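# Latch thermal cycler lid and start its run

## Task

Close the thermal cycler's lid by lowering it under control (no dropping or slamming) and latch it, then press START so the cycler displays Running. The cycler is loose on the table: at the end it must sit within about a finger's width of its starting spot, stay upright and be barely rotated. The plate must remain lying flat in its block. Everything must stay in this state without the robot holding it, and the gripper must be released and withdrawn afterwards.

## Robot and tools

Robot: one xArm6 arm (six revolute joints) with a two-finger parallel gripper and one wrist camera, cam_wrist (672x504). The fingers extend along the gripper's +z axis and close along its y axis. end_effector_position is the point between the pads when they are shut, roughly 2 cm short of the fingertips; closing pushes the tips about 10 mm further along +z. Maximum pad gap is 84 mm.

Frame: all poses use the scene frame. Origin is on the table surface below the arm base, +z is up, and +y lies to the left when facing along +x. The base may be slightly tilted, and the reported hand position gets less accurate at long reach.

Row format (used by execute_actions and move): 8 plain numbers [x, y, z, qw, qx, qy, qz, opening]. x, y, z are an absolute target position in metres for end_effector_position; qw..qz are an absolute orientation quaternion, w first, for end_effector_quat_wxyz. Opening runs from -1 (closed) to +1 (fully open, 0.084 m). A row is a target pose, not an offset. To hold an orientation steady, repeat the quaternion you want in every row rather than copying the drifted one from the last result. A target more than 0.6 m from the last reported position along any gripper axis is rejected and nothing is sent. Each control step the command is clipped to within 70 mm and 16 degrees of the measured pose; position wins over orientation if both cannot be met.

execute_actions: argument actions is a list holding zero or one item. Empty list = just report state (with pictures). An action is {"rows": [...], "steps": n}: 1 to 15 rows, n from 9 to 15 (default 15), each step 1/30 s; rows apply one per step and the last repeats. The result arrives 9 steps before the action ends; those 9 steps run during your next reply. A wait is {"steps": n} with n up to 300, counted from the previous result including your reply time. Optional pictures (true/false) requests images.

move: target is one 8-number row as above (absolute pose); speed is the path's top speed in m/s, 0.002 to 0.5, default 0.25, with rotation capped at twice that in rad/s. The path is straight, lasts 0.5 to 10 s (cut off at 10 s), and does not stop for obstacles; the real hand lags and may overshoot speed, notably with a nearly straight arm. The opening is applied at the start. Its result adds a move: line giving the ending (done, off_target, moving, held, fault), any limits (paced = pose clipped; held = some steps blocked, after which the arm may jump fast) and the distance to target.

wait: seconds from 0 to 10; sends nothing new. Fingers still in motion keep moving.

zoom_image: camera must be "cam_wrist"; region [x0, y0, x1, y1] in image pixels from the top-left, at most 504 by 504. read_manual: optional section, only "licences"; returns URDF licence text. finished_scene: scene is the integer of the current scene; irreversible, and it reports whether the task succeeded.

Result lines: the state line gives pose and velocities (m/s, rad/s). grip_measured is the actual finger opening on the command scale. "pose unreachable" means the clearance check (which treats the mount under the base as arm) altered or blocked a command; HELD marks each affected step. "Hand target" appears only when no steps are pending and shows where the controller is now heading. After an action the arm only continues to the last clipped pose, so read the reported pose and send the remainder. Joint positions are listed base to gripper. Joint ranges (rad): waist -6.283 to 6.283, shoulder -2.059 to 2.094, elbow -3.927 to 0.192, forearm roll -6.283 to 6.283, wrist pitch -1.693 to 3.142, wrist roll -6.283 to 6.283. Each joint target moves at most 3.14 rad/s.

Gripping: to keep hold, command an opening well under grip_measured; the gap sets the squeeze (about 24 N per pad up to ~6 cm width). Resending grip_measured still presses lightly. Fast closes can grip harder. Objects (plate, block, reservoir) can be taken only across their width and above their base flange; a pad jammed down over a flange may stay stuck even when opened.

Lid and latch: the lid counts as latched only when fully shut AND its handle rests fully down on its stop. A useful method once the lid is down: keep hold of the handle, swing it fully up (the lid may rise too), then bring it down onto the stop. START has no effect until latched.

Avoid: dropping or slamming the lid, knocking anything off the table (that ends the scene), shoving the unanchored cycler out of place or tilting/twisting it, disturbing the plate, fast or hard contacts. Pressing further past a contact pushes harder. If a joint's contact torque hits its limit (waist and shoulder 44.5, elbow and forearm roll 26.7, wrist pitch and wrist roll 17.8 N m, including held weight), the arm backs off that joint, holds for 10 s and drops the rest of the call. Holding loads heats motors: MOTOR HOT warns from 65 °C, and at 80 °C an OVER-TEMPERATURE FAULT brakes the arm until it cools. Stops of any kind are undesirable; quick, smooth, low-effort motion is preferred.

Camera: cam_wrist calibration is given in OpenCV form (K, distortion D, T_world_to_cam from world to camera, pos_world); its pose follows the joint readings and may be off by about 0.5 degrees and 2.5 mm. Its optical frame has +z forward, +x right, +y down in the image.

Each tool is called after ">>>" by a JSON object that holds its "op" and its "data", one argument or row to a line.

## Session

>>> {"op": "execute_actions", "data": {
  "actions": []
}}

Scene clock: 0.00 s of 7800.00 s.
end_effector_position=(+0.4572, +0.1049, +0.3924) grip_measured=+1.00 end_effector_quat_wxyz=(+0.447, +0.223, +0.856, -0.133) end_effector_velocity=(+0.000, +0.000, -0.001) end_effector_angular_velocity=(-0.001, +0.002, -0.000)
Joint positions: [ 0.389 -0.349 -0.855 -1.006  0.919 -1.64   0.084]
Joint velocities: [ 0.     0.002  0.    -0.     0.    -0.    -0.   ]
Hand target: +0.457, +0.105, +0.392; +0.447, +0.223, +0.856, -0.133

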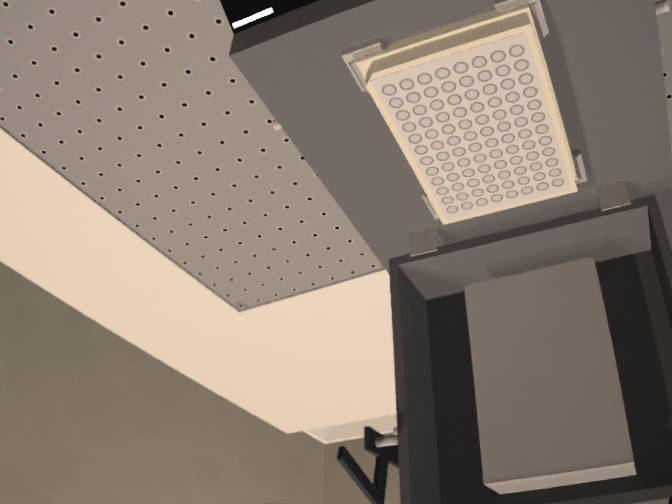

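>>> {"op": "move", "data": {
  "target": [0.3,0.08,0.45,0,0.887,0,0.462,1],
  "speed": 0.3
}}

Scene clock: 6.50 s of 7800.00 s.
end_effector_position=(+0.3002, +0.0799, +0.4502) grip_measured=+1.00 end_effector_quat_wxyz=(+0.000, +0.887, +0.000, +0.462) end_effector_velocity=(-0.001, -0.000, +0.001) end_effector_angular_velocity=(+0.005, -0.005, -0.010)
Joint positions: [ 0.265 -1.202 -0.429 -0.362  0.788  0.498  0.084]
Joint velocities: [ 0.006 -0.003 -0.    -0.015  0.004  0.023  0.   ]
Hand target: +0.300, +0.080, +0.450; +0.000, +0.887, -0.000, +0.462
Off the commanded pose: 0.000 m, 0 deg.
Kept back: nothing.
move: done
camera_calibration (this result's frames):
cam_wrist: T_world_to_cam=[[0.00435487, -0.999989, -0.00146483, 0.112798], [-0.566203, -0.00125835, -0.824265, 0.612355], [0.824254, 0.00441895, -0.566203, 0.140979], [0, 0, 0, 1]] pos_world=[0.230024, 0.112945, 0.584731]

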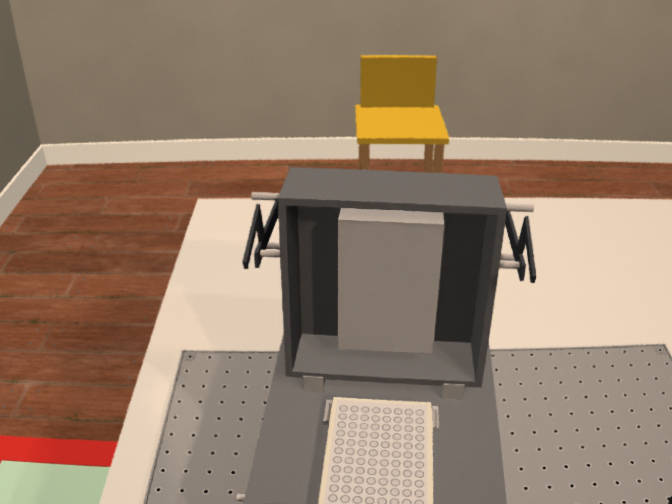

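>>> {"op": "move", "data": {
  "target": [0.44,0.37,0.3,0.22,0.757,-0.314,0.53,1],
  "speed": 0.3
}}

Scene clock: 9.87 s of 7800.00 s.
end_effector_position=(+0.4400, +0.3699, +0.3000) grip_measured=+1.00 end_effector_quat_wxyz=(+0.219, +0.757, -0.313, +0.530) end_effector_velocity=(+0.000, +0.001, -0.001) end_effector_angular_velocity=(-0.007, +0.002, -0.010)
Joint positions: [ 0.991  0.554 -1.669 -1.078  1.634  2.079  0.084]
Joint velocities: [ 0.001  0.016 -0.02   0.003  0.014 -0.006  0.   ]
Hand target: +0.440, +0.370, +0.300; +0.220, +0.757, -0.313, +0.530
Off the commanded pose: 0.000 m, 0 deg.
Kept back: nothing.
move: done; limits=paced
camera_calibration (this result's frames):
cam_wrist: T_world_to_cam=[[-0.702947, -0.711241, -0.00142722, 0.606344], [-0.237013, 0.23614, -0.942371, 0.370851], [0.67059, -0.662098, -0.334567, 0.184124], [0, 0, 0, 1]] pos_world=[0.390652, 0.465592, 0.411947]

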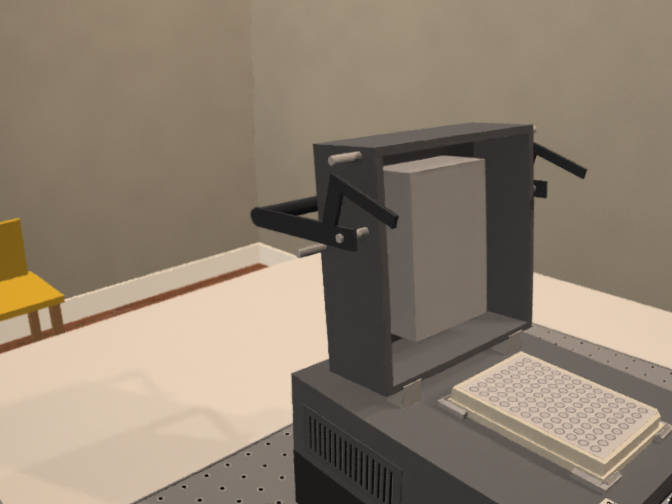

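>>> {"op": "move", "data": {
  "target": [0.56,0.2,0.38,0.009,0.966,-0.034,0.259,-0.2],
  "speed": 0.3
}}

Scene clock: 15.80 s of 7800.00 s.
end_effector_position=(+0.5598, +0.1999, +0.3798) grip_measured=-0.21 end_effector_quat_wxyz=(+0.009, +0.965, -0.034, +0.259) end_effector_velocity=(+0.001, -0.001, +0.002) end_effector_angular_velocity=(+0.002, +0.006, +0.002)
Joint positions: [ 0.294  0.115 -1.419 -0.23   0.884  0.558  0.035]
Joint velocities: [-0.004  0.003 -0.011  0.01   0.011 -0.012  0.   ]
Hand target: +0.560, +0.200, +0.380; +0.009, +0.965, -0.034, +0.259
Off the commanded pose: 0.000 m, 0 deg.
Kept back: nothing.
After step 90, 0.63 s passed at rest.
move: done
camera_calibration (this result's frames):
cam_wrist: T_world_to_cam=[[-0.0675214, -0.99771, -0.00403908, 0.272317], [-0.859233, 0.0602065, -0.50803, 0.733067], [0.50711, -0.0308324, -0.86133, 0.183259], [0, 0, 0, 1]] pos_world=[0.55533, 0.233209, 0.531366]

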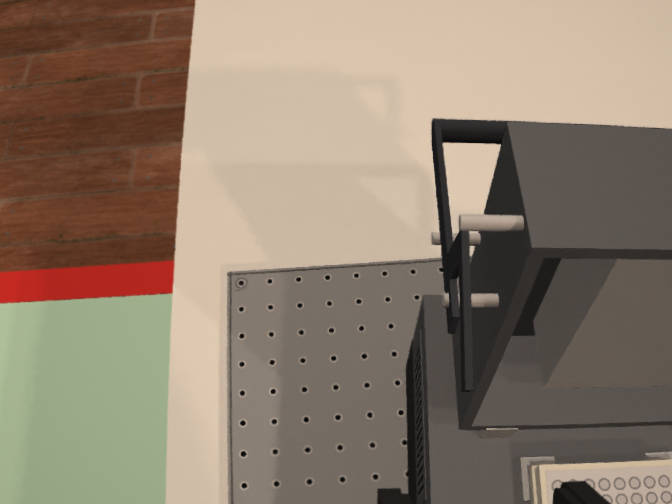

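>>> {"op": "move", "data": {
  "target": [0.622,0.18,0.338,0.009,0.966,-0.034,0.259,-0.55],
  "speed": 0.15
}}

>>> {"op": "move", "data": {
  "target": [0.64,0.179,0.306,0.009,0.966,-0.034,0.259,-0.55],
  "speed": 0.04
}}

>>> {"op": "move", "data": {
  "target": [0.64,0.179,0.306,0.009,0.966,-0.034,0.259,-1],
  "speed": 0.04
}}

Scene clock: 19.80 s of 7800.00 s.
end_effector_position=(+0.6218, +0.1801, +0.3384) grip_measured=-0.57 end_effector_quat_wxyz=(+0.009, +0.965, -0.034, +0.259) end_effector_velocity=(+0.001, -0.001, -0.005) end_effector_angular_velocity=(-0.003, +0.007, -0.001)
Joint positions: [ 0.224  0.308 -1.541 -0.205  0.8    0.489  0.019]
Joint velocities: [-0.002  0.007 -0.     0.     0.001 -0.001  0.   ]
Hand target: +0.622, +0.180, +0.338; +0.009, +0.965, -0.034, +0.259
Off the commanded pose: 0.000 m, 0 deg.
Kept back: nothing.
move: done
camera_calibration (this result's frames):
cam_wrist: T_world_to_cam=[[-0.0666715, -0.997765, -0.00436723, 0.256151], [-0.85931, 0.0596431, -0.507966, 0.766665], [0.507091, -0.030114, -0.861366, 0.115495], [0, 0, 0, 1]] pos_world=[0.617314, 0.21333, 0.490042]

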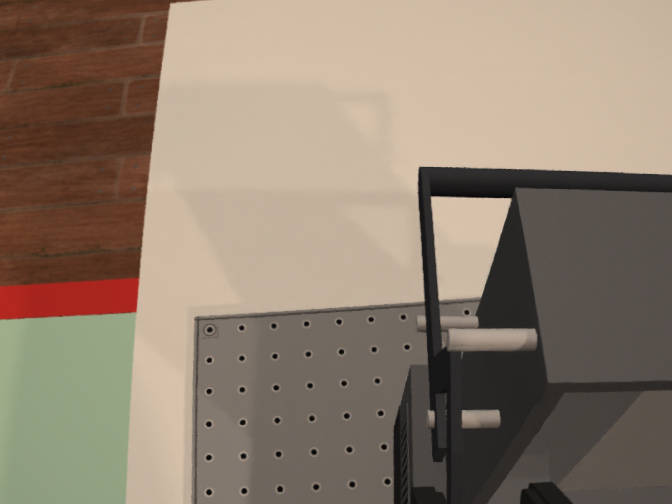

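Scene clock: 21.07 s of 7800.00 s.
end_effector_position=(+0.6399, +0.1790, +0.3063) grip_measured=-0.57 end_effector_quat_wxyz=(+0.009, +0.965, -0.034, +0.259) end_effector_velocity=(+0.001, +0.000, +0.001) end_effector_angular_velocity=(+0.002, -0.004, -0.000)
Joint positions: [ 0.213  0.383 -1.554 -0.212  0.736  0.494  0.019]
Joint velocities: [-0.     0.001 -0.003  0.    -0.003  0.001  0.   ]
Hand target: +0.640, +0.179, +0.306; +0.009, +0.965, -0.034, +0.259
Off the commanded pose: 0.000 m, 0 deg.
Kept back: nothing.
move: done
camera_calibration (this result's frames):
cam_wrist: T_world_to_cam=[[-0.0668336, -0.997755, -0.00426426, 0.25622], [-0.859425, 0.0597378, -0.507759, 0.766007], [0.506874, -0.0302705, -0.861489, 0.0788412], [0, 0, 0, 1]] pos_world=[0.635488, 0.212272, 0.457961]

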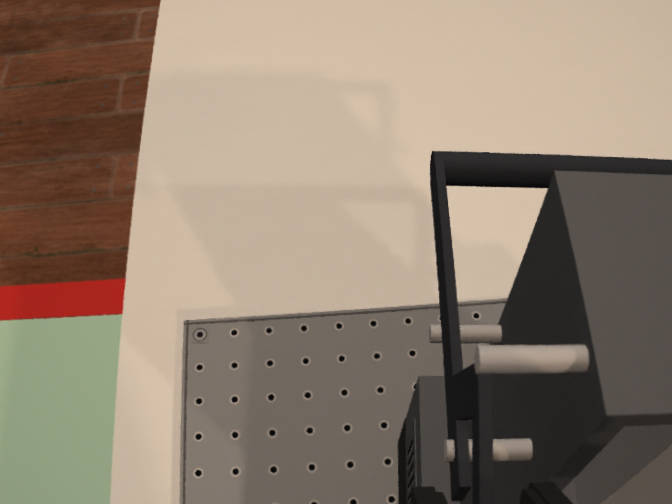

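Scene clock: 21.77 s of 7800.00 s.
end_effector_position=(+0.6400, +0.1799, +0.3064) grip_measured=-0.94 end_effector_quat_wxyz=(+0.009, +0.965, -0.033, +0.259) end_effector_velocity=(-0.000, -0.001, -0.001) end_effector_angular_velocity=(-0.002, +0.002, -0.001)
Joint positions: [ 0.214  0.384 -1.554 -0.212  0.736  0.494  0.003]
Joint velocities: [-0.001  0.     0.002 -0.001  0.001  0.    -0.   ]
Hand target: +0.640, +0.179, +0.306; +0.009, +0.965, -0.034, +0.259
Off the commanded pose: 0.001 m, 0 deg.
Kept back: nothing.
move: done
camera_calibration (this result's frames):
cam_wrist: T_world_to_cam=[[-0.0657857, -0.997823, -0.00471799, 0.256552], [-0.859174, 0.0590479, -0.508264, 0.766178], [0.507436, -0.0293829, -0.861188, 0.0782864], [0, 0, 0, 1]] pos_world=[0.635433, 0.213053, 0.458051]

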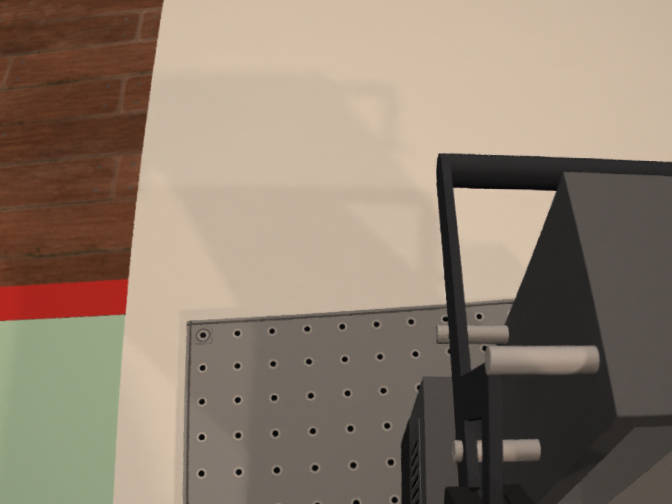

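>>> {"op": "move", "data": {
  "target": [0.63,0.1805,0.282,0.017,0.866,-0.03,0.5,-1],
  "speed": 0.1
}}

>>> {"op": "move", "data": {
  "target": [0.633,0.1805,0.256,0.025,0.707,-0.025,0.707,-1],
  "speed": 0.1
}}

Scene clock: 25.27 s of 7800.00 s.
end_effector_position=(+0.6295, +0.1808, +0.2815) grip_measured=-0.94 end_effector_quat_wxyz=(+0.017, +0.866, -0.030, +0.498) end_effector_velocity=(-0.000, -0.000, -0.002) end_effector_angular_velocity=(+0.002, -0.012, +0.001)
Joint positions: [ 0.17   0.29  -1.232 -1.653  0.253  1.852  0.003]
Joint velocities: [ 0.001  0.002  0.    -0.054  0.002  0.056 -0.   ]
Hand target: +0.630, +0.181, +0.282; +0.017, +0.866, -0.030, +0.499
Off the commanded pose: 0.001 m, 0 deg.
Kept back: nothing.
move: done
camera_calibration (this result's frames):
cam_wrist: T_world_to_cam=[[-0.0635307, -0.997978, -0.00194221, 0.254491], [-0.49461, 0.0331768, -0.868482, 0.621095], [0.86679, -0.0542146, -0.495718, -0.262458], [0, 0, 0, 1]] pos_world=[0.550864, 0.219141, 0.409799]

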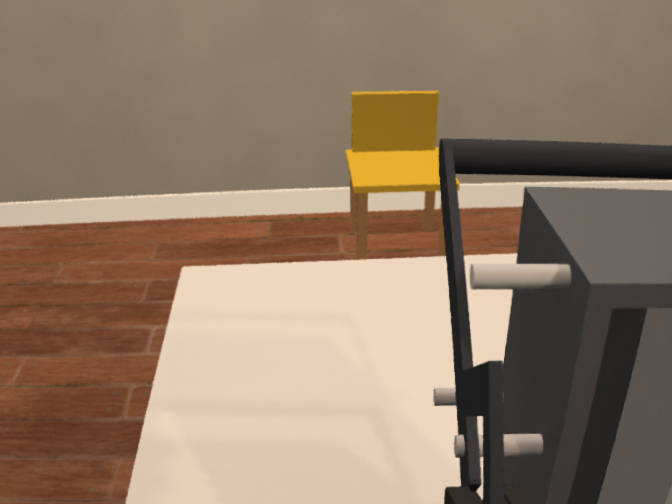

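Scene clock: 28.27 s of 7800.00 s.
end_effector_position=(+0.6330, +0.1806, +0.2562) grip_measured=-0.94 end_effector_quat_wxyz=(+0.025, +0.707, -0.025, +0.706) end_effector_velocity=(+0.000, -0.000, -0.001) end_effector_angular_velocity=(+0.000, -0.007, -0.001)
Joint positions: [ 0.316  0.386 -1.06  -2.545  0.923  2.803  0.003]
Joint velocities: [ 0.001  0.005  0.002 -0.003  0.013  0.006 -0.   ]
Hand target: +0.633, +0.180, +0.256; +0.025, +0.707, -0.025, +0.706
Off the commanded pose: 0.000 m, 0 deg.
Kept back: nothing.
move: done
camera_calibration (this result's frames):
cam_wrist: T_world_to_cam=[[-0.0659166, -0.997824, 0.00153856, 0.255097], [0.00723992, -0.00202014, -0.999972, 0.323167], [0.997799, -0.0659036, 0.00735732, -0.487758], [0, 0, 0, 1]] pos_world=[0.50116, 0.22305, 0.326354]

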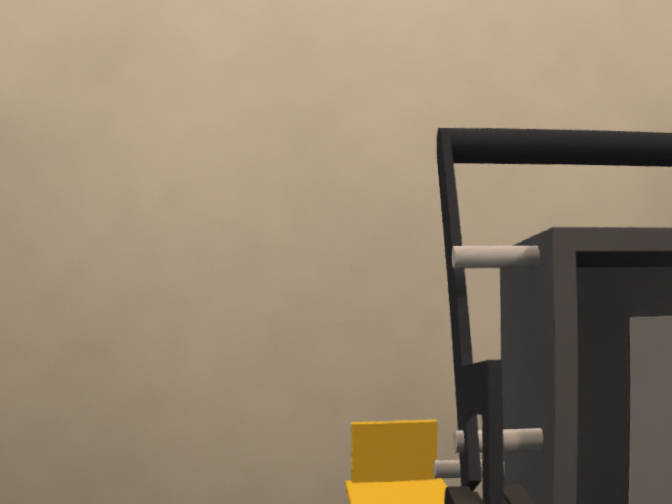

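>>> {"op": "move", "data": {
  "target": [0.638,0.1805,0.247,0.027,0.629,-0.022,0.777,-1],
  "speed": 0.06
}}

>>> {"op": "move", "data": {
  "target": [0.638,0.1805,0.247,0.027,0.629,-0.022,0.777,-0.6],
  "speed": 0.06
}}

Scene clock: 30.70 s of 7800.00 s.
end_effector_position=(+0.6382, +0.1805, +0.2479) grip_measured=-0.94 end_effector_quat_wxyz=(+0.027, +0.628, -0.022, +0.777) end_effector_velocity=(+0.001, +0.000, +0.000) end_effector_angular_velocity=(-0.000, -0.008, +0.001)
Joint positions: [ 0.343  0.519 -1.049 -2.624  1.256  2.908  0.003]
Joint velocities: [ 0.     0.006 -0.004 -0.003  0.01   0.002  0.   ]
Hand target: +0.638, +0.181, +0.247; +0.027, +0.629, -0.022, +0.777
Off the commanded pose: 0.001 m, 0 deg.
Kept back: nothing.
move: done
camera_calibration (this result's frames):
cam_wrist: T_world_to_cam=[[-0.0652782, -0.997867, 0.00105534, 0.255047], [0.216659, -0.0152057, -0.976129, 0.177685], [0.974063, -0.0634913, 0.217189, -0.530134], [0, 0, 0, 1]] pos_world=[0.494536, 0.223546, 0.288314]

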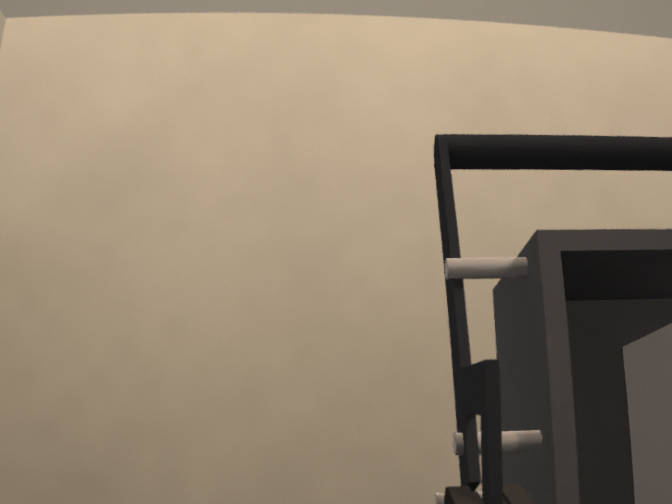

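Scene clock: 31.40 s of 7800.00 s.
end_effector_position=(+0.6380, +0.1803, +0.2467) grip_measured=-0.62 end_effector_quat_wxyz=(+0.027, +0.629, -0.022, +0.777) end_effector_velocity=(+0.001, +0.002, +0.004) end_effector_angular_velocity=(+0.002, -0.006, +0.002)
Joint positions: [ 0.343  0.52  -1.048 -2.624  1.257  2.908  0.017]
Joint velocities: [ 0.001 -0.003 -0.003 -0.001  0.001  0.    -0.   ]
Hand target: +0.638, +0.180, +0.247; +0.027, +0.629, -0.022, +0.777
Off the commanded pose: 0.000 m, 0 deg.
Kept back: nothing.
move: done
camera_calibration (this result's frames):
cam_wrist: T_world_to_cam=[[-0.0652779, -0.997865, 0.00188252, 0.254589], [0.215188, -0.0159192, -0.976443, 0.177666], [0.974389, -0.063335, 0.215768, -0.529574], [0, 0, 0, 1]] pos_world=[0.494398, 0.223333, 0.287267]

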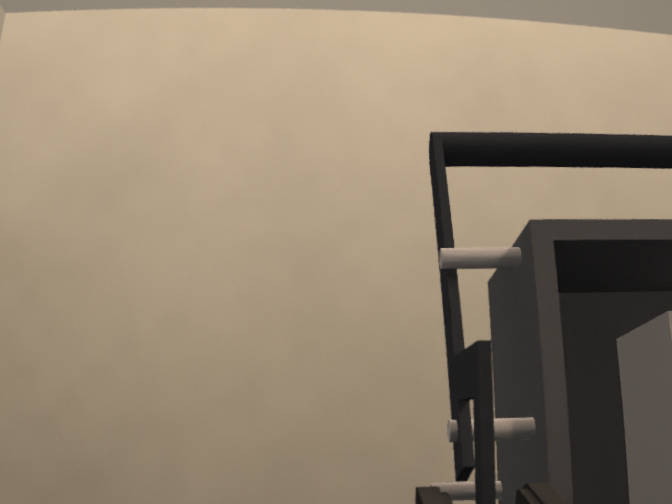

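>>> {"op": "wait", "data": {
  "seconds": 0.5
}}

Scene clock: 32.00 s of 7800.00 s.
end_effector_position=(+0.6380, +0.1805, +0.2470) grip_measured=-0.62 end_effector_quat_wxyz=(+0.027, +0.629, -0.022, +0.777) end_effector_velocity=(+0.000, +0.000, +0.001) end_effector_angular_velocity=(+0.001, -0.001, +0.000)
Joint positions: [ 0.343  0.52  -1.048 -2.624  1.257  2.908  0.017]
Joint velocities: [-0.     0.    -0.002  0.    -0.     0.    -0.   ]
Hand target: +0.638, +0.180, +0.247; +0.027, +0.629, -0.022, +0.777
Off the commanded pose: 0.000 m, 0 deg.
Kept back: nothing.
Steps of this call (steps 1 to 18: nothing new was sent). Readings (end_effector_position):
1: (+0.6380, +0.1803, +0.2468)
2: (+0.6380, +0.1804, +0.2468)
4: (+0.6380, +0.1804, +0.2469)
8: (+0.6380, +0.1805, +0.2469)
18: the state above
camera_calibration (this result's frames):
cam_wrist: T_world_to_cam=[[-0.0649482, -0.997887, 0.00171331, 0.254638], [0.215742, -0.015718, -0.976324, 0.177546], [0.974288, -0.0630409, 0.216307, -0.529777], [0, 0, 0, 1]] pos_world=[0.49439, 0.223493, 0.287501]

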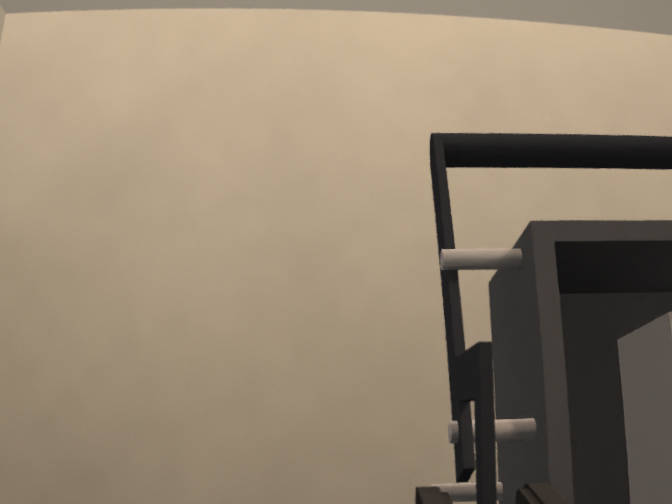

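>>> {"op": "move", "data": {
  "target": [0.58,0.185,0.26,0.025,0.707,-0.025,0.707,-0.6],
  "speed": 0.15
}}

>>> {"op": "move", "data": {
  "target": [0.56,0.12,0.38,0.013,0.924,-0.032,0.383,-0.2],
  "speed": 0.25
}}

>>> {"op": "move", "data": {
  "target": [0.66,0.072,0.415,0.28,0.676,0.631,0.262,-0.2],
  "speed": 0.3
}}

Scene clock: 34.50 s of 7800.00 s.
end_effector_position=(+0.5801, +0.1849, +0.2597) grip_measured=-0.62 end_effector_quat_wxyz=(+0.025, +0.707, -0.025, +0.707) end_effector_velocity=(-0.001, +0.001, +0.003) end_effector_angular_velocity=(+0.002, +0.002, -0.001)
Joint positions: [ 0.378  0.246 -0.871 -2.495  0.986  2.801  0.017]
Joint velocities: [ 0.001 -0.009  0.     0.006 -0.009 -0.006 -0.   ]
Hand target: +0.580, +0.185, +0.260; +0.025, +0.707, -0.025, +0.707
Off the commanded pose: 0.000 m, 0 deg.
Kept back: nothing.
move: done
camera_calibration (this result's frames):
cam_wrist: T_world_to_cam=[[-0.0655266, -0.99785, 0.0012338, 0.25572], [0.00848807, -0.00179381, -0.999962, 0.326344], [0.997815, -0.0655136, 0.00858737, -0.435069], [0, 0, 0, 1]] pos_world=[0.448104, 0.227252, 0.329752]

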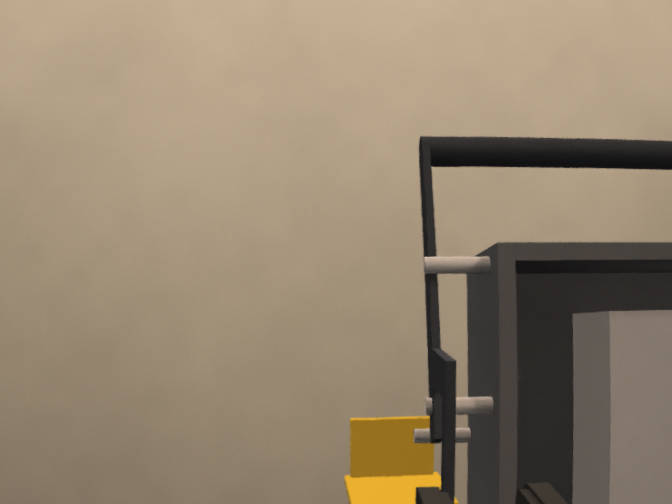

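Scene clock: 37.37 s of 7800.00 s.
end_effector_position=(+0.5603, +0.1199, +0.3803) grip_measured=-0.21 end_effector_quat_wxyz=(+0.013, +0.923, -0.032, +0.384) end_effector_velocity=(+0.000, -0.000, -0.000) end_effector_angular_velocity=(+0.002, +0.010, +0.005)
Joint positions: [ 0.137 -0.083 -1.04  -0.414  0.444  0.608  0.035]
Joint velocities: [-0.     0.002 -0.006  0.025  0.009 -0.025 -0.   ]
Hand target: +0.560, +0.120, +0.380; +0.013, +0.923, -0.032, +0.384
Off the commanded pose: 0.000 m, 0 deg.
Kept back: nothing.
move: done; limits=paced
camera_calibration (this result's frames):
cam_wrist: T_world_to_cam=[[-0.0653037, -0.997859, -0.0035439, 0.191104], [-0.697308, 0.0481743, -0.715151, 0.728139], [0.713791, -0.0442308, -0.698961, 0.00505227], [0, 0, 0, 1]] pos_world=[0.51661, 0.155841, 0.524938]

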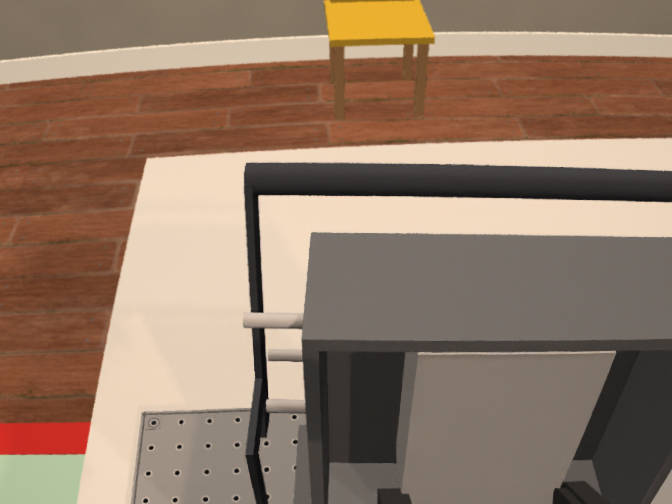

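Scene clock: 40.50 s of 7800.00 s.
end_effector_position=(+0.6600, +0.0719, +0.4149) grip_measured=-0.21 end_effector_quat_wxyz=(+0.280, +0.676, +0.630, +0.262) end_effector_velocity=(+0.001, -0.000, +0.001) end_effector_angular_velocity=(-0.003, +0.003, +0.011)
Joint positions: [ 0.031  0.214 -1.462 -0.203  0.535 -1.246  0.035]
Joint velocities: [-0.001  0.002 -0.007  0.014  0.005 -0.023 -0.   ]
Hand target: +0.660, +0.072, +0.415; +0.280, +0.675, +0.630, +0.262
Off the commanded pose: 0.000 m, 0 deg.
Kept back: nothing.
move: done
camera_calibration (this result's frames):
cam_wrist: T_world_to_cam=[[0.708041, -0.0492895, 0.704449, -0.722533], [-0.0631921, -0.997981, -0.00631335, 0.187281], [0.703338, -0.0400455, -0.709727, -0.0329702], [0, 0, 0, 1]] pos_world=[0.546607, 0.149969, 0.48677]

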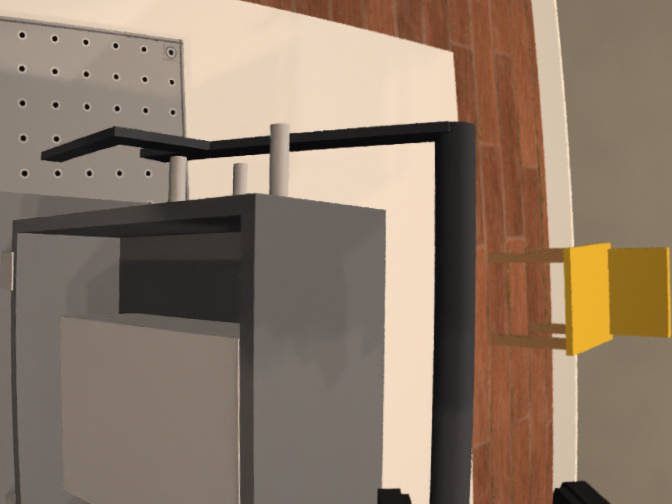

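>>> {"op": "move", "data": {
  "target": [0.704,0.07,0.373,0.28,0.676,0.631,0.262,-0.2],
  "speed": 0.08
}}

>>> {"op": "move", "data": {
  "target": [0.704,0.07,0.373,0.28,0.676,0.631,0.262,-0.85],
  "speed": 0.08
}}

Scene clock: 42.23 s of 7800.00 s.
end_effector_position=(+0.7038, +0.0700, +0.3736) grip_measured=-0.21 end_effector_quat_wxyz=(+0.280, +0.675, +0.630, +0.262) end_effector_velocity=(+0.000, -0.000, -0.005) end_effector_angular_velocity=(-0.001, +0.008, -0.000)
Joint positions: [ 0.02   0.385 -1.573 -0.209  0.474 -1.244  0.035]
Joint velocities: [-0.     0.007  0.001  0.     0.    -0.    -0.   ]
Hand target: +0.704, +0.070, +0.373; +0.280, +0.675, +0.630, +0.262
Off the commanded pose: 0.001 m, 0 deg.
Kept back: nothing.
move: done
camera_calibration (this result's frames):
cam_wrist: T_world_to_cam=[[0.707759, -0.0482569, 0.704804, -0.72457], [-0.0617646, -0.998071, -0.00631285, 0.186943], [0.703749, -0.039064, -0.709374, -0.0936866], [0, 0, 0, 1]] pos_world=[0.590299, 0.147957, 0.445401]

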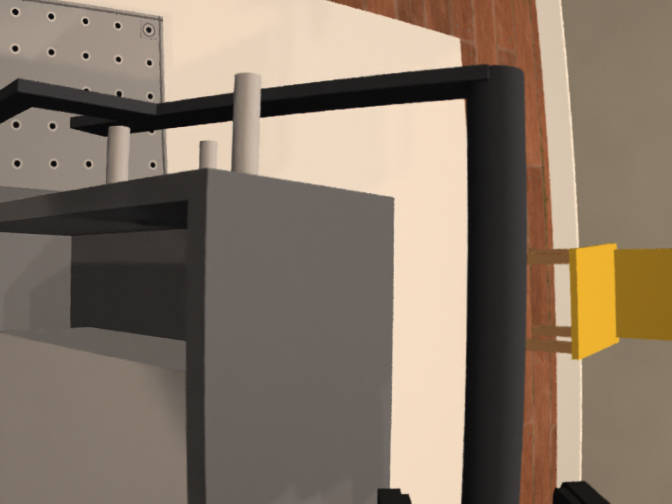

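Scene clock: 42.93 s of 7800.00 s.
end_effector_position=(+0.7038, +0.0701, +0.3720) grip_measured=-0.74 end_effector_quat_wxyz=(+0.279, +0.675, +0.631, +0.261) end_effector_velocity=(+0.000, -0.000, +0.001) end_effector_angular_velocity=(+0.000, -0.002, +0.000)
Joint positions: [ 0.02   0.387 -1.573 -0.209  0.475 -1.244  0.012]
Joint velocities: [-0.    -0.001 -0.001 -0.    -0.    -0.    -0.   ]
Hand target: +0.704, +0.070, +0.373; +0.280, +0.675, +0.630, +0.262
Off the commanded pose: 0.001 m, 0 deg.
Kept back: nothing.
move: done
camera_calibration (this result's frames):
cam_wrist: T_world_to_cam=[[0.709738, -0.0481651, 0.702817, -0.724097], [-0.0619623, -0.998061, -0.00582606, 0.186906], [0.701735, -0.0394132, -0.711347, -0.0926563], [0, 0, 0, 1]] pos_world=[0.590521, 0.148015, 0.444085]

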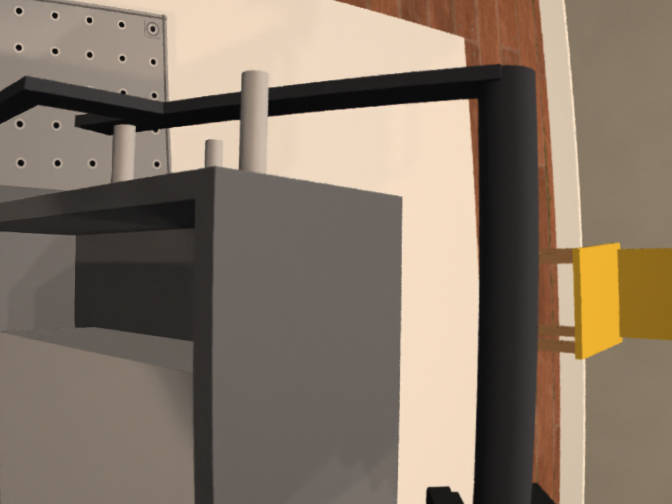

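>>> {"op": "move", "data": {
  "target": [0.64,0.074,0.371,0.28,0.676,0.631,0.262,-0.85],
  "speed": 0.04
}}

>>> {"op": "move", "data": {
  "target": [0.59,0.0775,0.35,0.28,0.676,0.631,0.262,-0.85],
  "speed": 0.04
}}

>>> {"op": "move", "data": {
  "target": [0.545,0.08,0.31,0.28,0.676,0.631,0.262,-0.85],
  "speed": 0.04
}}

Scene clock: 45.43 s of 7800.00 s.
end_effector_position=(+0.6391, +0.0745, +0.3654) grip_measured=-0.74 end_effector_quat_wxyz=(+0.277, +0.676, +0.632, +0.258) end_effector_velocity=(-0.000, -0.001, +0.004) end_effector_angular_velocity=(+0.001, -0.008, -0.001)
Joint positions: [ 0.033  0.167 -1.272 -0.264  0.407 -1.178  0.012]
Joint velocities: [-0.002 -0.006  0.002 -0.002 -0.004  0.002 -0.   ]
Hand target: +0.640, +0.074, +0.371; +0.280, +0.675, +0.630, +0.262
Off the commanded pose: 0.006 m, 1 deg.
Kept back: nothing.
move: off_target
camera_calibration (this result's frames):
cam_wrist: T_world_to_cam=[[0.715906, -0.0470261, 0.696611, -0.675079], [-0.0614814, -0.998099, -0.0041943, 0.186421], [0.695485, -0.0398259, -0.717436, -0.0454521], [0, 0, 0, 1]] pos_world=[0.526365, 0.15251, 0.438441]

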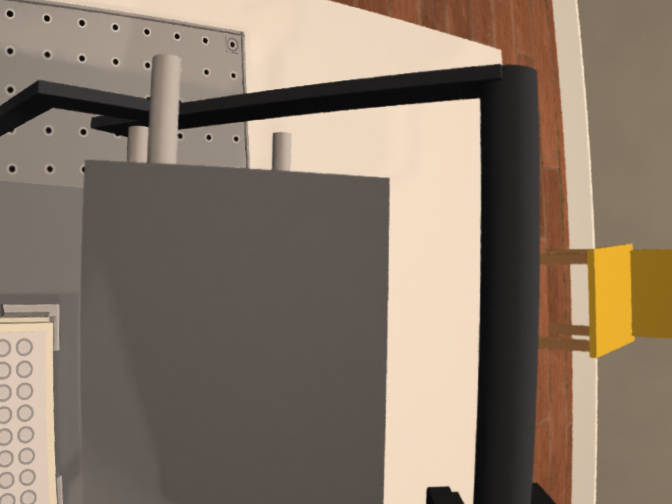

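Scene clock: 47.07 s of 7800.00 s.
end_effector_position=(+0.5901, +0.0778, +0.3498) grip_measured=-0.74 end_effector_quat_wxyz=(+0.279, +0.675, +0.631, +0.262) end_effector_velocity=(-0.002, -0.000, +0.000) end_effector_angular_velocity=(-0.000, -0.001, -0.001)
Joint positions: [ 0.04   0.015 -1.045 -0.342  0.328 -1.09   0.012]
Joint velocities: [-0.001 -0.006  0.007 -0.005 -0.002  0.005 -0.   ]
Hand target: +0.590, +0.078, +0.350; +0.280, +0.675, +0.630, +0.262
Off the commanded pose: 0.000 m, 0 deg.
Kept back: nothing.
move: done
camera_calibration (this result's frames):
cam_wrist: T_world_to_cam=[[0.70882, -0.0478806, 0.703762, -0.627208], [-0.061335, -0.998098, -0.00613007, 0.187198], [0.702718, -0.0388201, -0.710409, -0.0292351], [0, 0, 0, 1]] pos_world=[0.476604, 0.155676, 0.421784]

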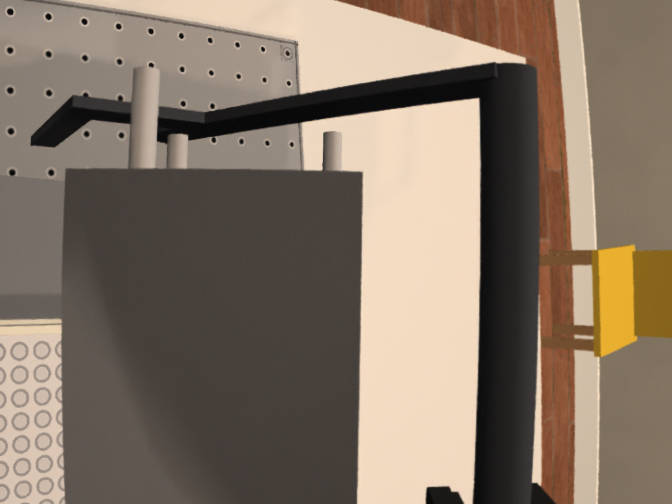

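Scene clock: 48.90 s of 7800.00 s.
end_effector_position=(+0.5449, +0.0803, +0.3098) grip_measured=-0.74 end_effector_quat_wxyz=(+0.279, +0.675, +0.631, +0.262) end_effector_velocity=(-0.001, -0.000, +0.000) end_effector_angular_velocity=(-0.001, -0.003, -0.002)
Joint positions: [ 0.035 -0.086 -0.829 -0.497  0.22  -0.933  0.012]
Joint velocities: [-0.001 -0.004  0.005 -0.013 -0.003  0.013 -0.   ]
Hand target: +0.545, +0.080, +0.310; +0.280, +0.675, +0.630, +0.262
Off the commanded pose: 0.000 m, 0 deg.
Kept back: nothing.
move: done
camera_calibration (this result's frames):
cam_wrist: T_world_to_cam=[[0.709049, -0.0477683, 0.70354, -0.566983], [-0.0610864, -0.998113, -0.00620428, 0.186601], [0.702509, -0.0385776, -0.710629, -0.0256782], [0, 0, 0, 1]] pos_world=[0.431456, 0.158174, 0.381805]

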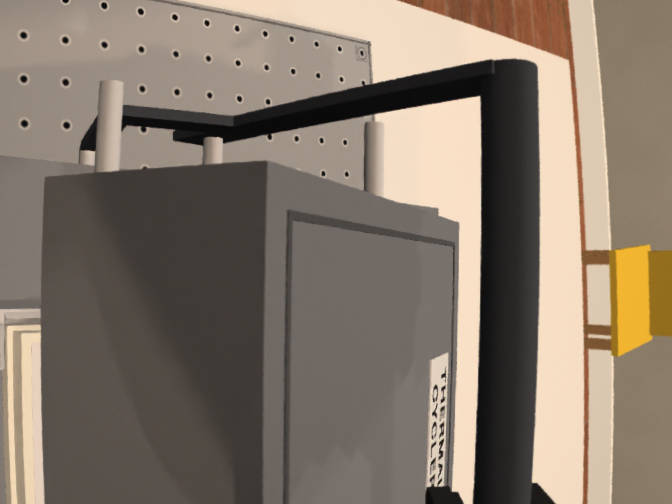

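>>> {"op": "move", "data": {
  "target": [0.535,0.081,0.288,0.158,0.714,0.666,0.147,-0.85],
  "speed": 0.05
}}

>>> {"op": "move", "data": {
  "target": [0.532,0.081,0.272,0.158,0.714,0.666,0.147,-0.85],
  "speed": 0.012
}}

Scene clock: 53.00 s of 7800.00 s.
end_effector_position=(+0.5351, +0.0806, +0.2879) grip_measured=-0.74 end_effector_quat_wxyz=(+0.158, +0.714, +0.666, +0.147) end_effector_velocity=(+0.000, +0.001, +0.001) end_effector_angular_velocity=(-0.000, +0.007, +0.001)
Joint positions: [ 0.073  0.013 -1.06  -0.101  0.677 -1.277  0.012]
Joint velocities: [ 0.001  0.004 -0.01   0.004  0.013 -0.004 -0.   ]
Hand target: +0.535, +0.081, +0.288; +0.158, +0.714, +0.666, +0.147
Off the commanded pose: 0.000 m, 0 deg.
Kept back: nothing.
move: done
camera_calibration (this result's frames):
cam_wrist: T_world_to_cam=[[0.906441, -0.062665, 0.417658, -0.566715], [-0.0660318, -0.997797, -0.00639995, 0.188815], [0.417139, -0.0217775, -0.908582, 0.174036], [0, 0, 0, 1]] pos_world=[0.453564, 0.156676, 0.396027]

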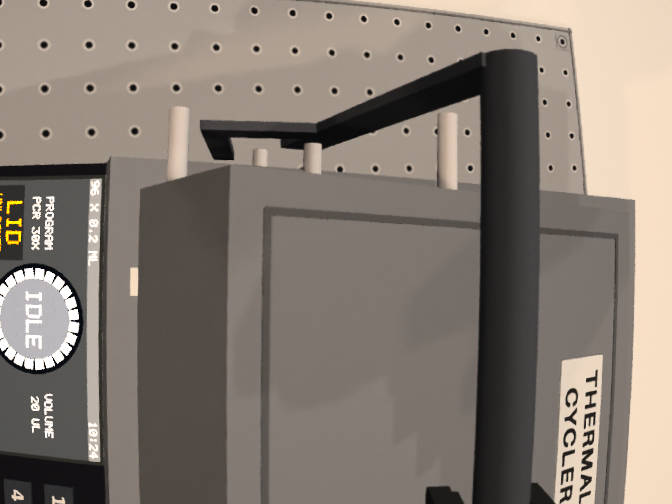

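Scene clock: 54.57 s of 7800.00 s.
end_effector_position=(+0.5328, +0.0810, +0.2742) grip_measured=-0.74 end_effector_quat_wxyz=(+0.159, +0.714, +0.666, +0.149) end_effector_velocity=(-0.001, +0.000, -0.004) end_effector_angular_velocity=(+0.000, +0.006, -0.000)
Joint positions: [ 0.074  0.017 -1.022 -0.107  0.632 -1.269  0.012]
Joint velocities: [ 0.001  0.003  0.007  0.001 -0.004  0.001  0.   ]
Hand target: +0.532, +0.081, +0.272; +0.158, +0.714, +0.666, +0.147
Off the commanded pose: 0.002 m, 0 deg.
Kept back: nothing.
move: done
camera_calibration (this result's frames):
cam_wrist: T_world_to_cam=[[0.904948, -0.0623769, 0.420925, -0.559031], [-0.0652736, -0.997839, -0.00753778, 0.188887], [0.420486, -0.020654, -0.907064, 0.160196], [0, 0, 0, 1]] pos_world=[0.450863, 0.156917, 0.382042]

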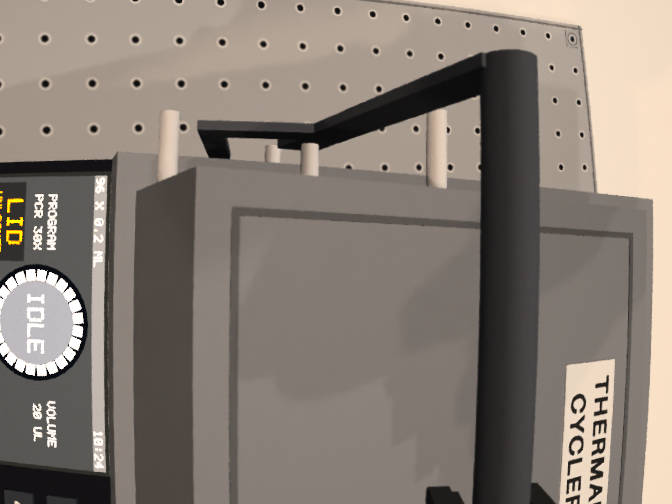

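>>> {"op": "move", "data": {
  "target": [0.4995,0.083,0.266,0.158,0.714,0.666,0.147,-0.85],
  "speed": 0.04
}}

>>> {"op": "move", "data": {
  "target": [0.47,0.085,0.249,0.158,0.714,0.666,0.147,-0.85],
  "speed": 0.04
}}

>>> {"op": "move", "data": {
  "target": [0.448,0.0865,0.223,0.158,0.714,0.666,0.147,-0.85],
  "speed": 0.04
}}

>>> {"op": "move", "data": {
  "target": [0.438,0.087,0.197,0.158,0.714,0.666,0.147,-0.85],
  "speed": 0.03
}}

Scene clock: 56.60 s of 7800.00 s.
end_effector_position=(+0.4994, +0.0832, +0.2656) grip_measured=-0.74 end_effector_quat_wxyz=(+0.158, +0.714, +0.666, +0.147) end_effector_velocity=(-0.001, -0.000, +0.001) end_effector_angular_velocity=(+0.000, -0.004, -0.001)
Joint positions: [ 0.089 -0.081 -0.894 -0.119  0.609 -1.243  0.012]
Joint velocities: [-0.    -0.006  0.005 -0.001 -0.002  0.002 -0.   ]
Hand target: +0.499, +0.083, +0.266; +0.158, +0.714, +0.666, +0.147
Off the commanded pose: 0.000 m, 0 deg.
Kept back: nothing.
move: done
camera_calibration (this result's frames):
cam_wrist: T_world_to_cam=[[0.907266, -0.0617977, 0.415993, -0.524949], [-0.065012, -0.997864, -0.00644845, 0.188366], [0.415503, -0.0211941, -0.909345, 0.169622], [0, 0, 0, 1]] pos_world=[0.418036, 0.159118, 0.373834]

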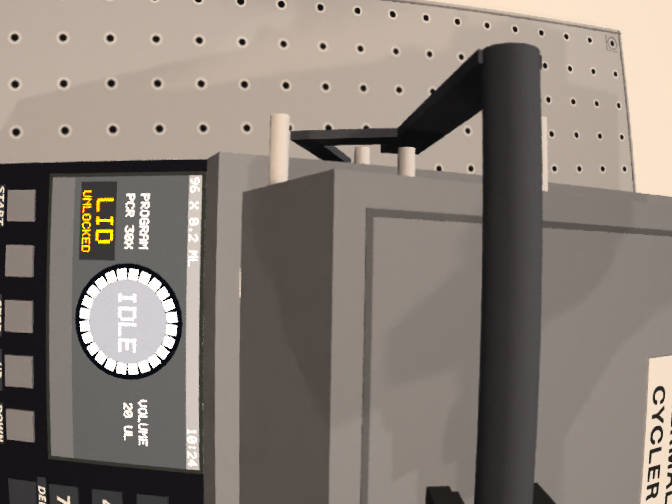

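Scene clock: 57.77 s of 7800.00 s.
end_effector_position=(+0.4693, +0.0846, +0.2463) grip_measured=-0.74 end_effector_quat_wxyz=(+0.157, +0.714, +0.666, +0.145) end_effector_velocity=(-0.000, -0.001, +0.004) end_effector_angular_velocity=(+0.002, -0.008, -0.005)
Joint positions: [ 0.104 -0.156 -0.763 -0.139  0.56  -1.21   0.012]
Joint velocities: [-0.003 -0.011  0.002 -0.001  0.002  0.003 -0.   ]
Hand target: +0.470, +0.085, +0.249; +0.158, +0.714, +0.666, +0.147
Off the commanded pose: 0.003 m, 0 deg.
Kept back: nothing.
move: done
camera_calibration (this result's frames):
cam_wrist: T_world_to_cam=[[0.909078, -0.0620338, 0.411982, -0.489353], [-0.0657466, -0.997823, -0.00516987, 0.18771], [0.411406, -0.0223866, -0.911177, 0.167136], [0, 0, 0, 1]] pos_world=[0.388441, 0.160686, 0.354866]

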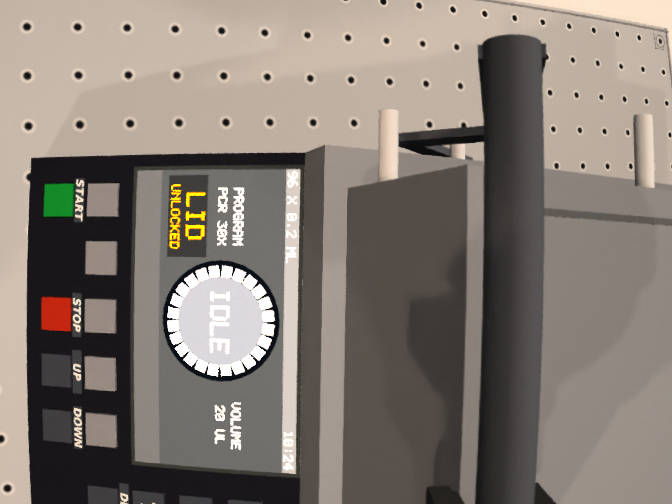

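Scene clock: 58.90 s of 7800.00 s.
end_effector_position=(+0.4482, +0.0865, +0.2231) grip_measured=-0.74 end_effector_quat_wxyz=(+0.158, +0.714, +0.666, +0.147) end_effector_velocity=(-0.001, -0.000, -0.002) end_effector_angular_velocity=(-0.001, +0.002, -0.001)
Joint positions: [ 0.115 -0.194 -0.653 -0.167  0.484 -1.169  0.012]
Joint velocities: [ 0.    -0.001  0.006 -0.003 -0.004  0.003  0.   ]
Hand target: +0.448, +0.087, +0.223; +0.158, +0.714, +0.666, +0.147
Off the commanded pose: 0.000 m, 0 deg.
Kept back: nothing.
move: done
camera_calibration (this result's frames):
cam_wrist: T_world_to_cam=[[0.90678, -0.0620508, 0.417014, -0.460572], [-0.0651861, -0.99785, -0.00673366, 0.188255], [0.416535, -0.0210775, -0.908875, 0.151725], [0, 0, 0, 1]] pos_world=[0.36671, 0.162469, 0.331232]

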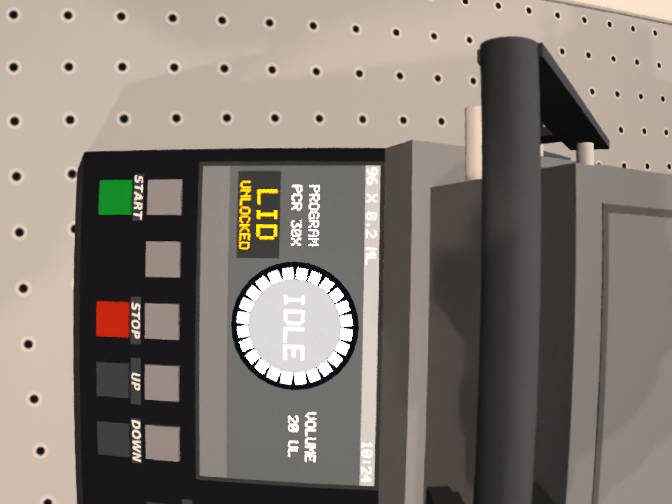

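Scene clock: 60.13 s of 7800.00 s.
end_effector_position=(+0.4373, +0.0873, +0.1963) grip_measured=-0.74 end_effector_quat_wxyz=(+0.157, +0.714, +0.667, +0.146) end_effector_velocity=(+0.000, +0.000, -0.000) end_effector_angular_velocity=(+0.000, -0.004, -0.000)
Joint positions: [ 0.118 -0.18  -0.583 -0.2    0.404 -1.131  0.012]
Joint velocities: [-0.    -0.     0.003 -0.003 -0.006  0.004 -0.   ]
Hand target: +0.438, +0.087, +0.197; +0.158, +0.714, +0.666, +0.147
Off the commanded pose: 0.001 m, 0 deg.
Kept back: nothing.
move: done
camera_calibration (this result's frames):
cam_wrist: T_world_to_cam=[[0.907825, -0.0609665, 0.414894, -0.439584], [-0.0642859, -0.997914, -0.00597503, 0.187626], [0.414393, -0.0212475, -0.90985, 0.133119], [0, 0, 0, 1]] pos_world=[0.355964, 0.163263, 0.30462]

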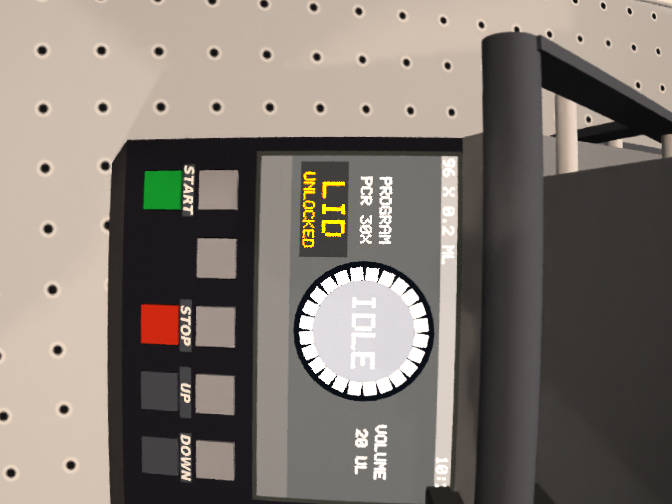

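Not yet on the stop.

>>> {"op": "move", "data": {
  "target": [0.435,0.087,0.178,0.158,0.714,0.666,0.147,-0.85],
  "speed": 0.02
}}

Scene clock: 61.57 s of 7800.00 s.
end_effector_position=(+0.4367, +0.0864, +0.1804) grip_measured=-0.74 end_effector_quat_wxyz=(+0.159, +0.714, +0.665, +0.149) end_effector_velocity=(-0.001, +0.001, -0.003) end_effector_angular_velocity=(-0.000, +0.002, +0.002)
Joint positions: [ 0.111 -0.149 -0.556 -0.232  0.339 -1.1    0.012]
Joint velocities: [ 0.002  0.004  0.004 -0.005 -0.007  0.005  0.   ]
Hand target: +0.435, +0.087, +0.178; +0.158, +0.714, +0.666, +0.147
Off the commanded pose: 0.003 m, 0 deg.
Kept back: nothing.
move: done
camera_calibration (this result's frames):
cam_wrist: T_world_to_cam=[[0.904395, -0.0642788, 0.421828, -0.432027], [-0.0670062, -0.997717, -0.00837302, 0.188183], [0.421403, -0.0206926, -0.906637, 0.115207], [0, 0, 0, 1]] pos_world=[0.354783, 0.162368, 0.288268]

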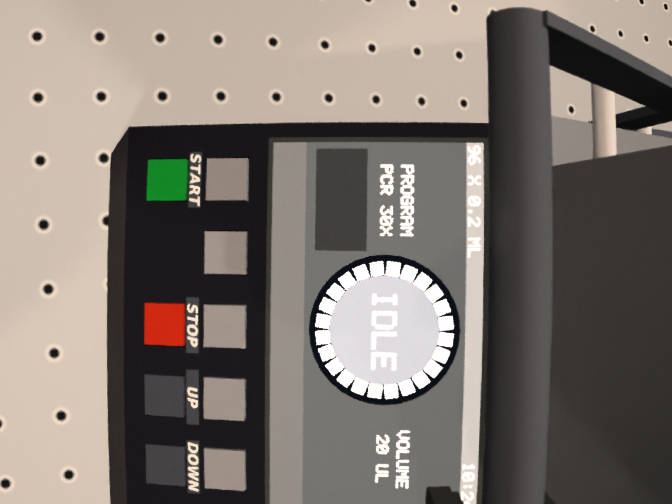

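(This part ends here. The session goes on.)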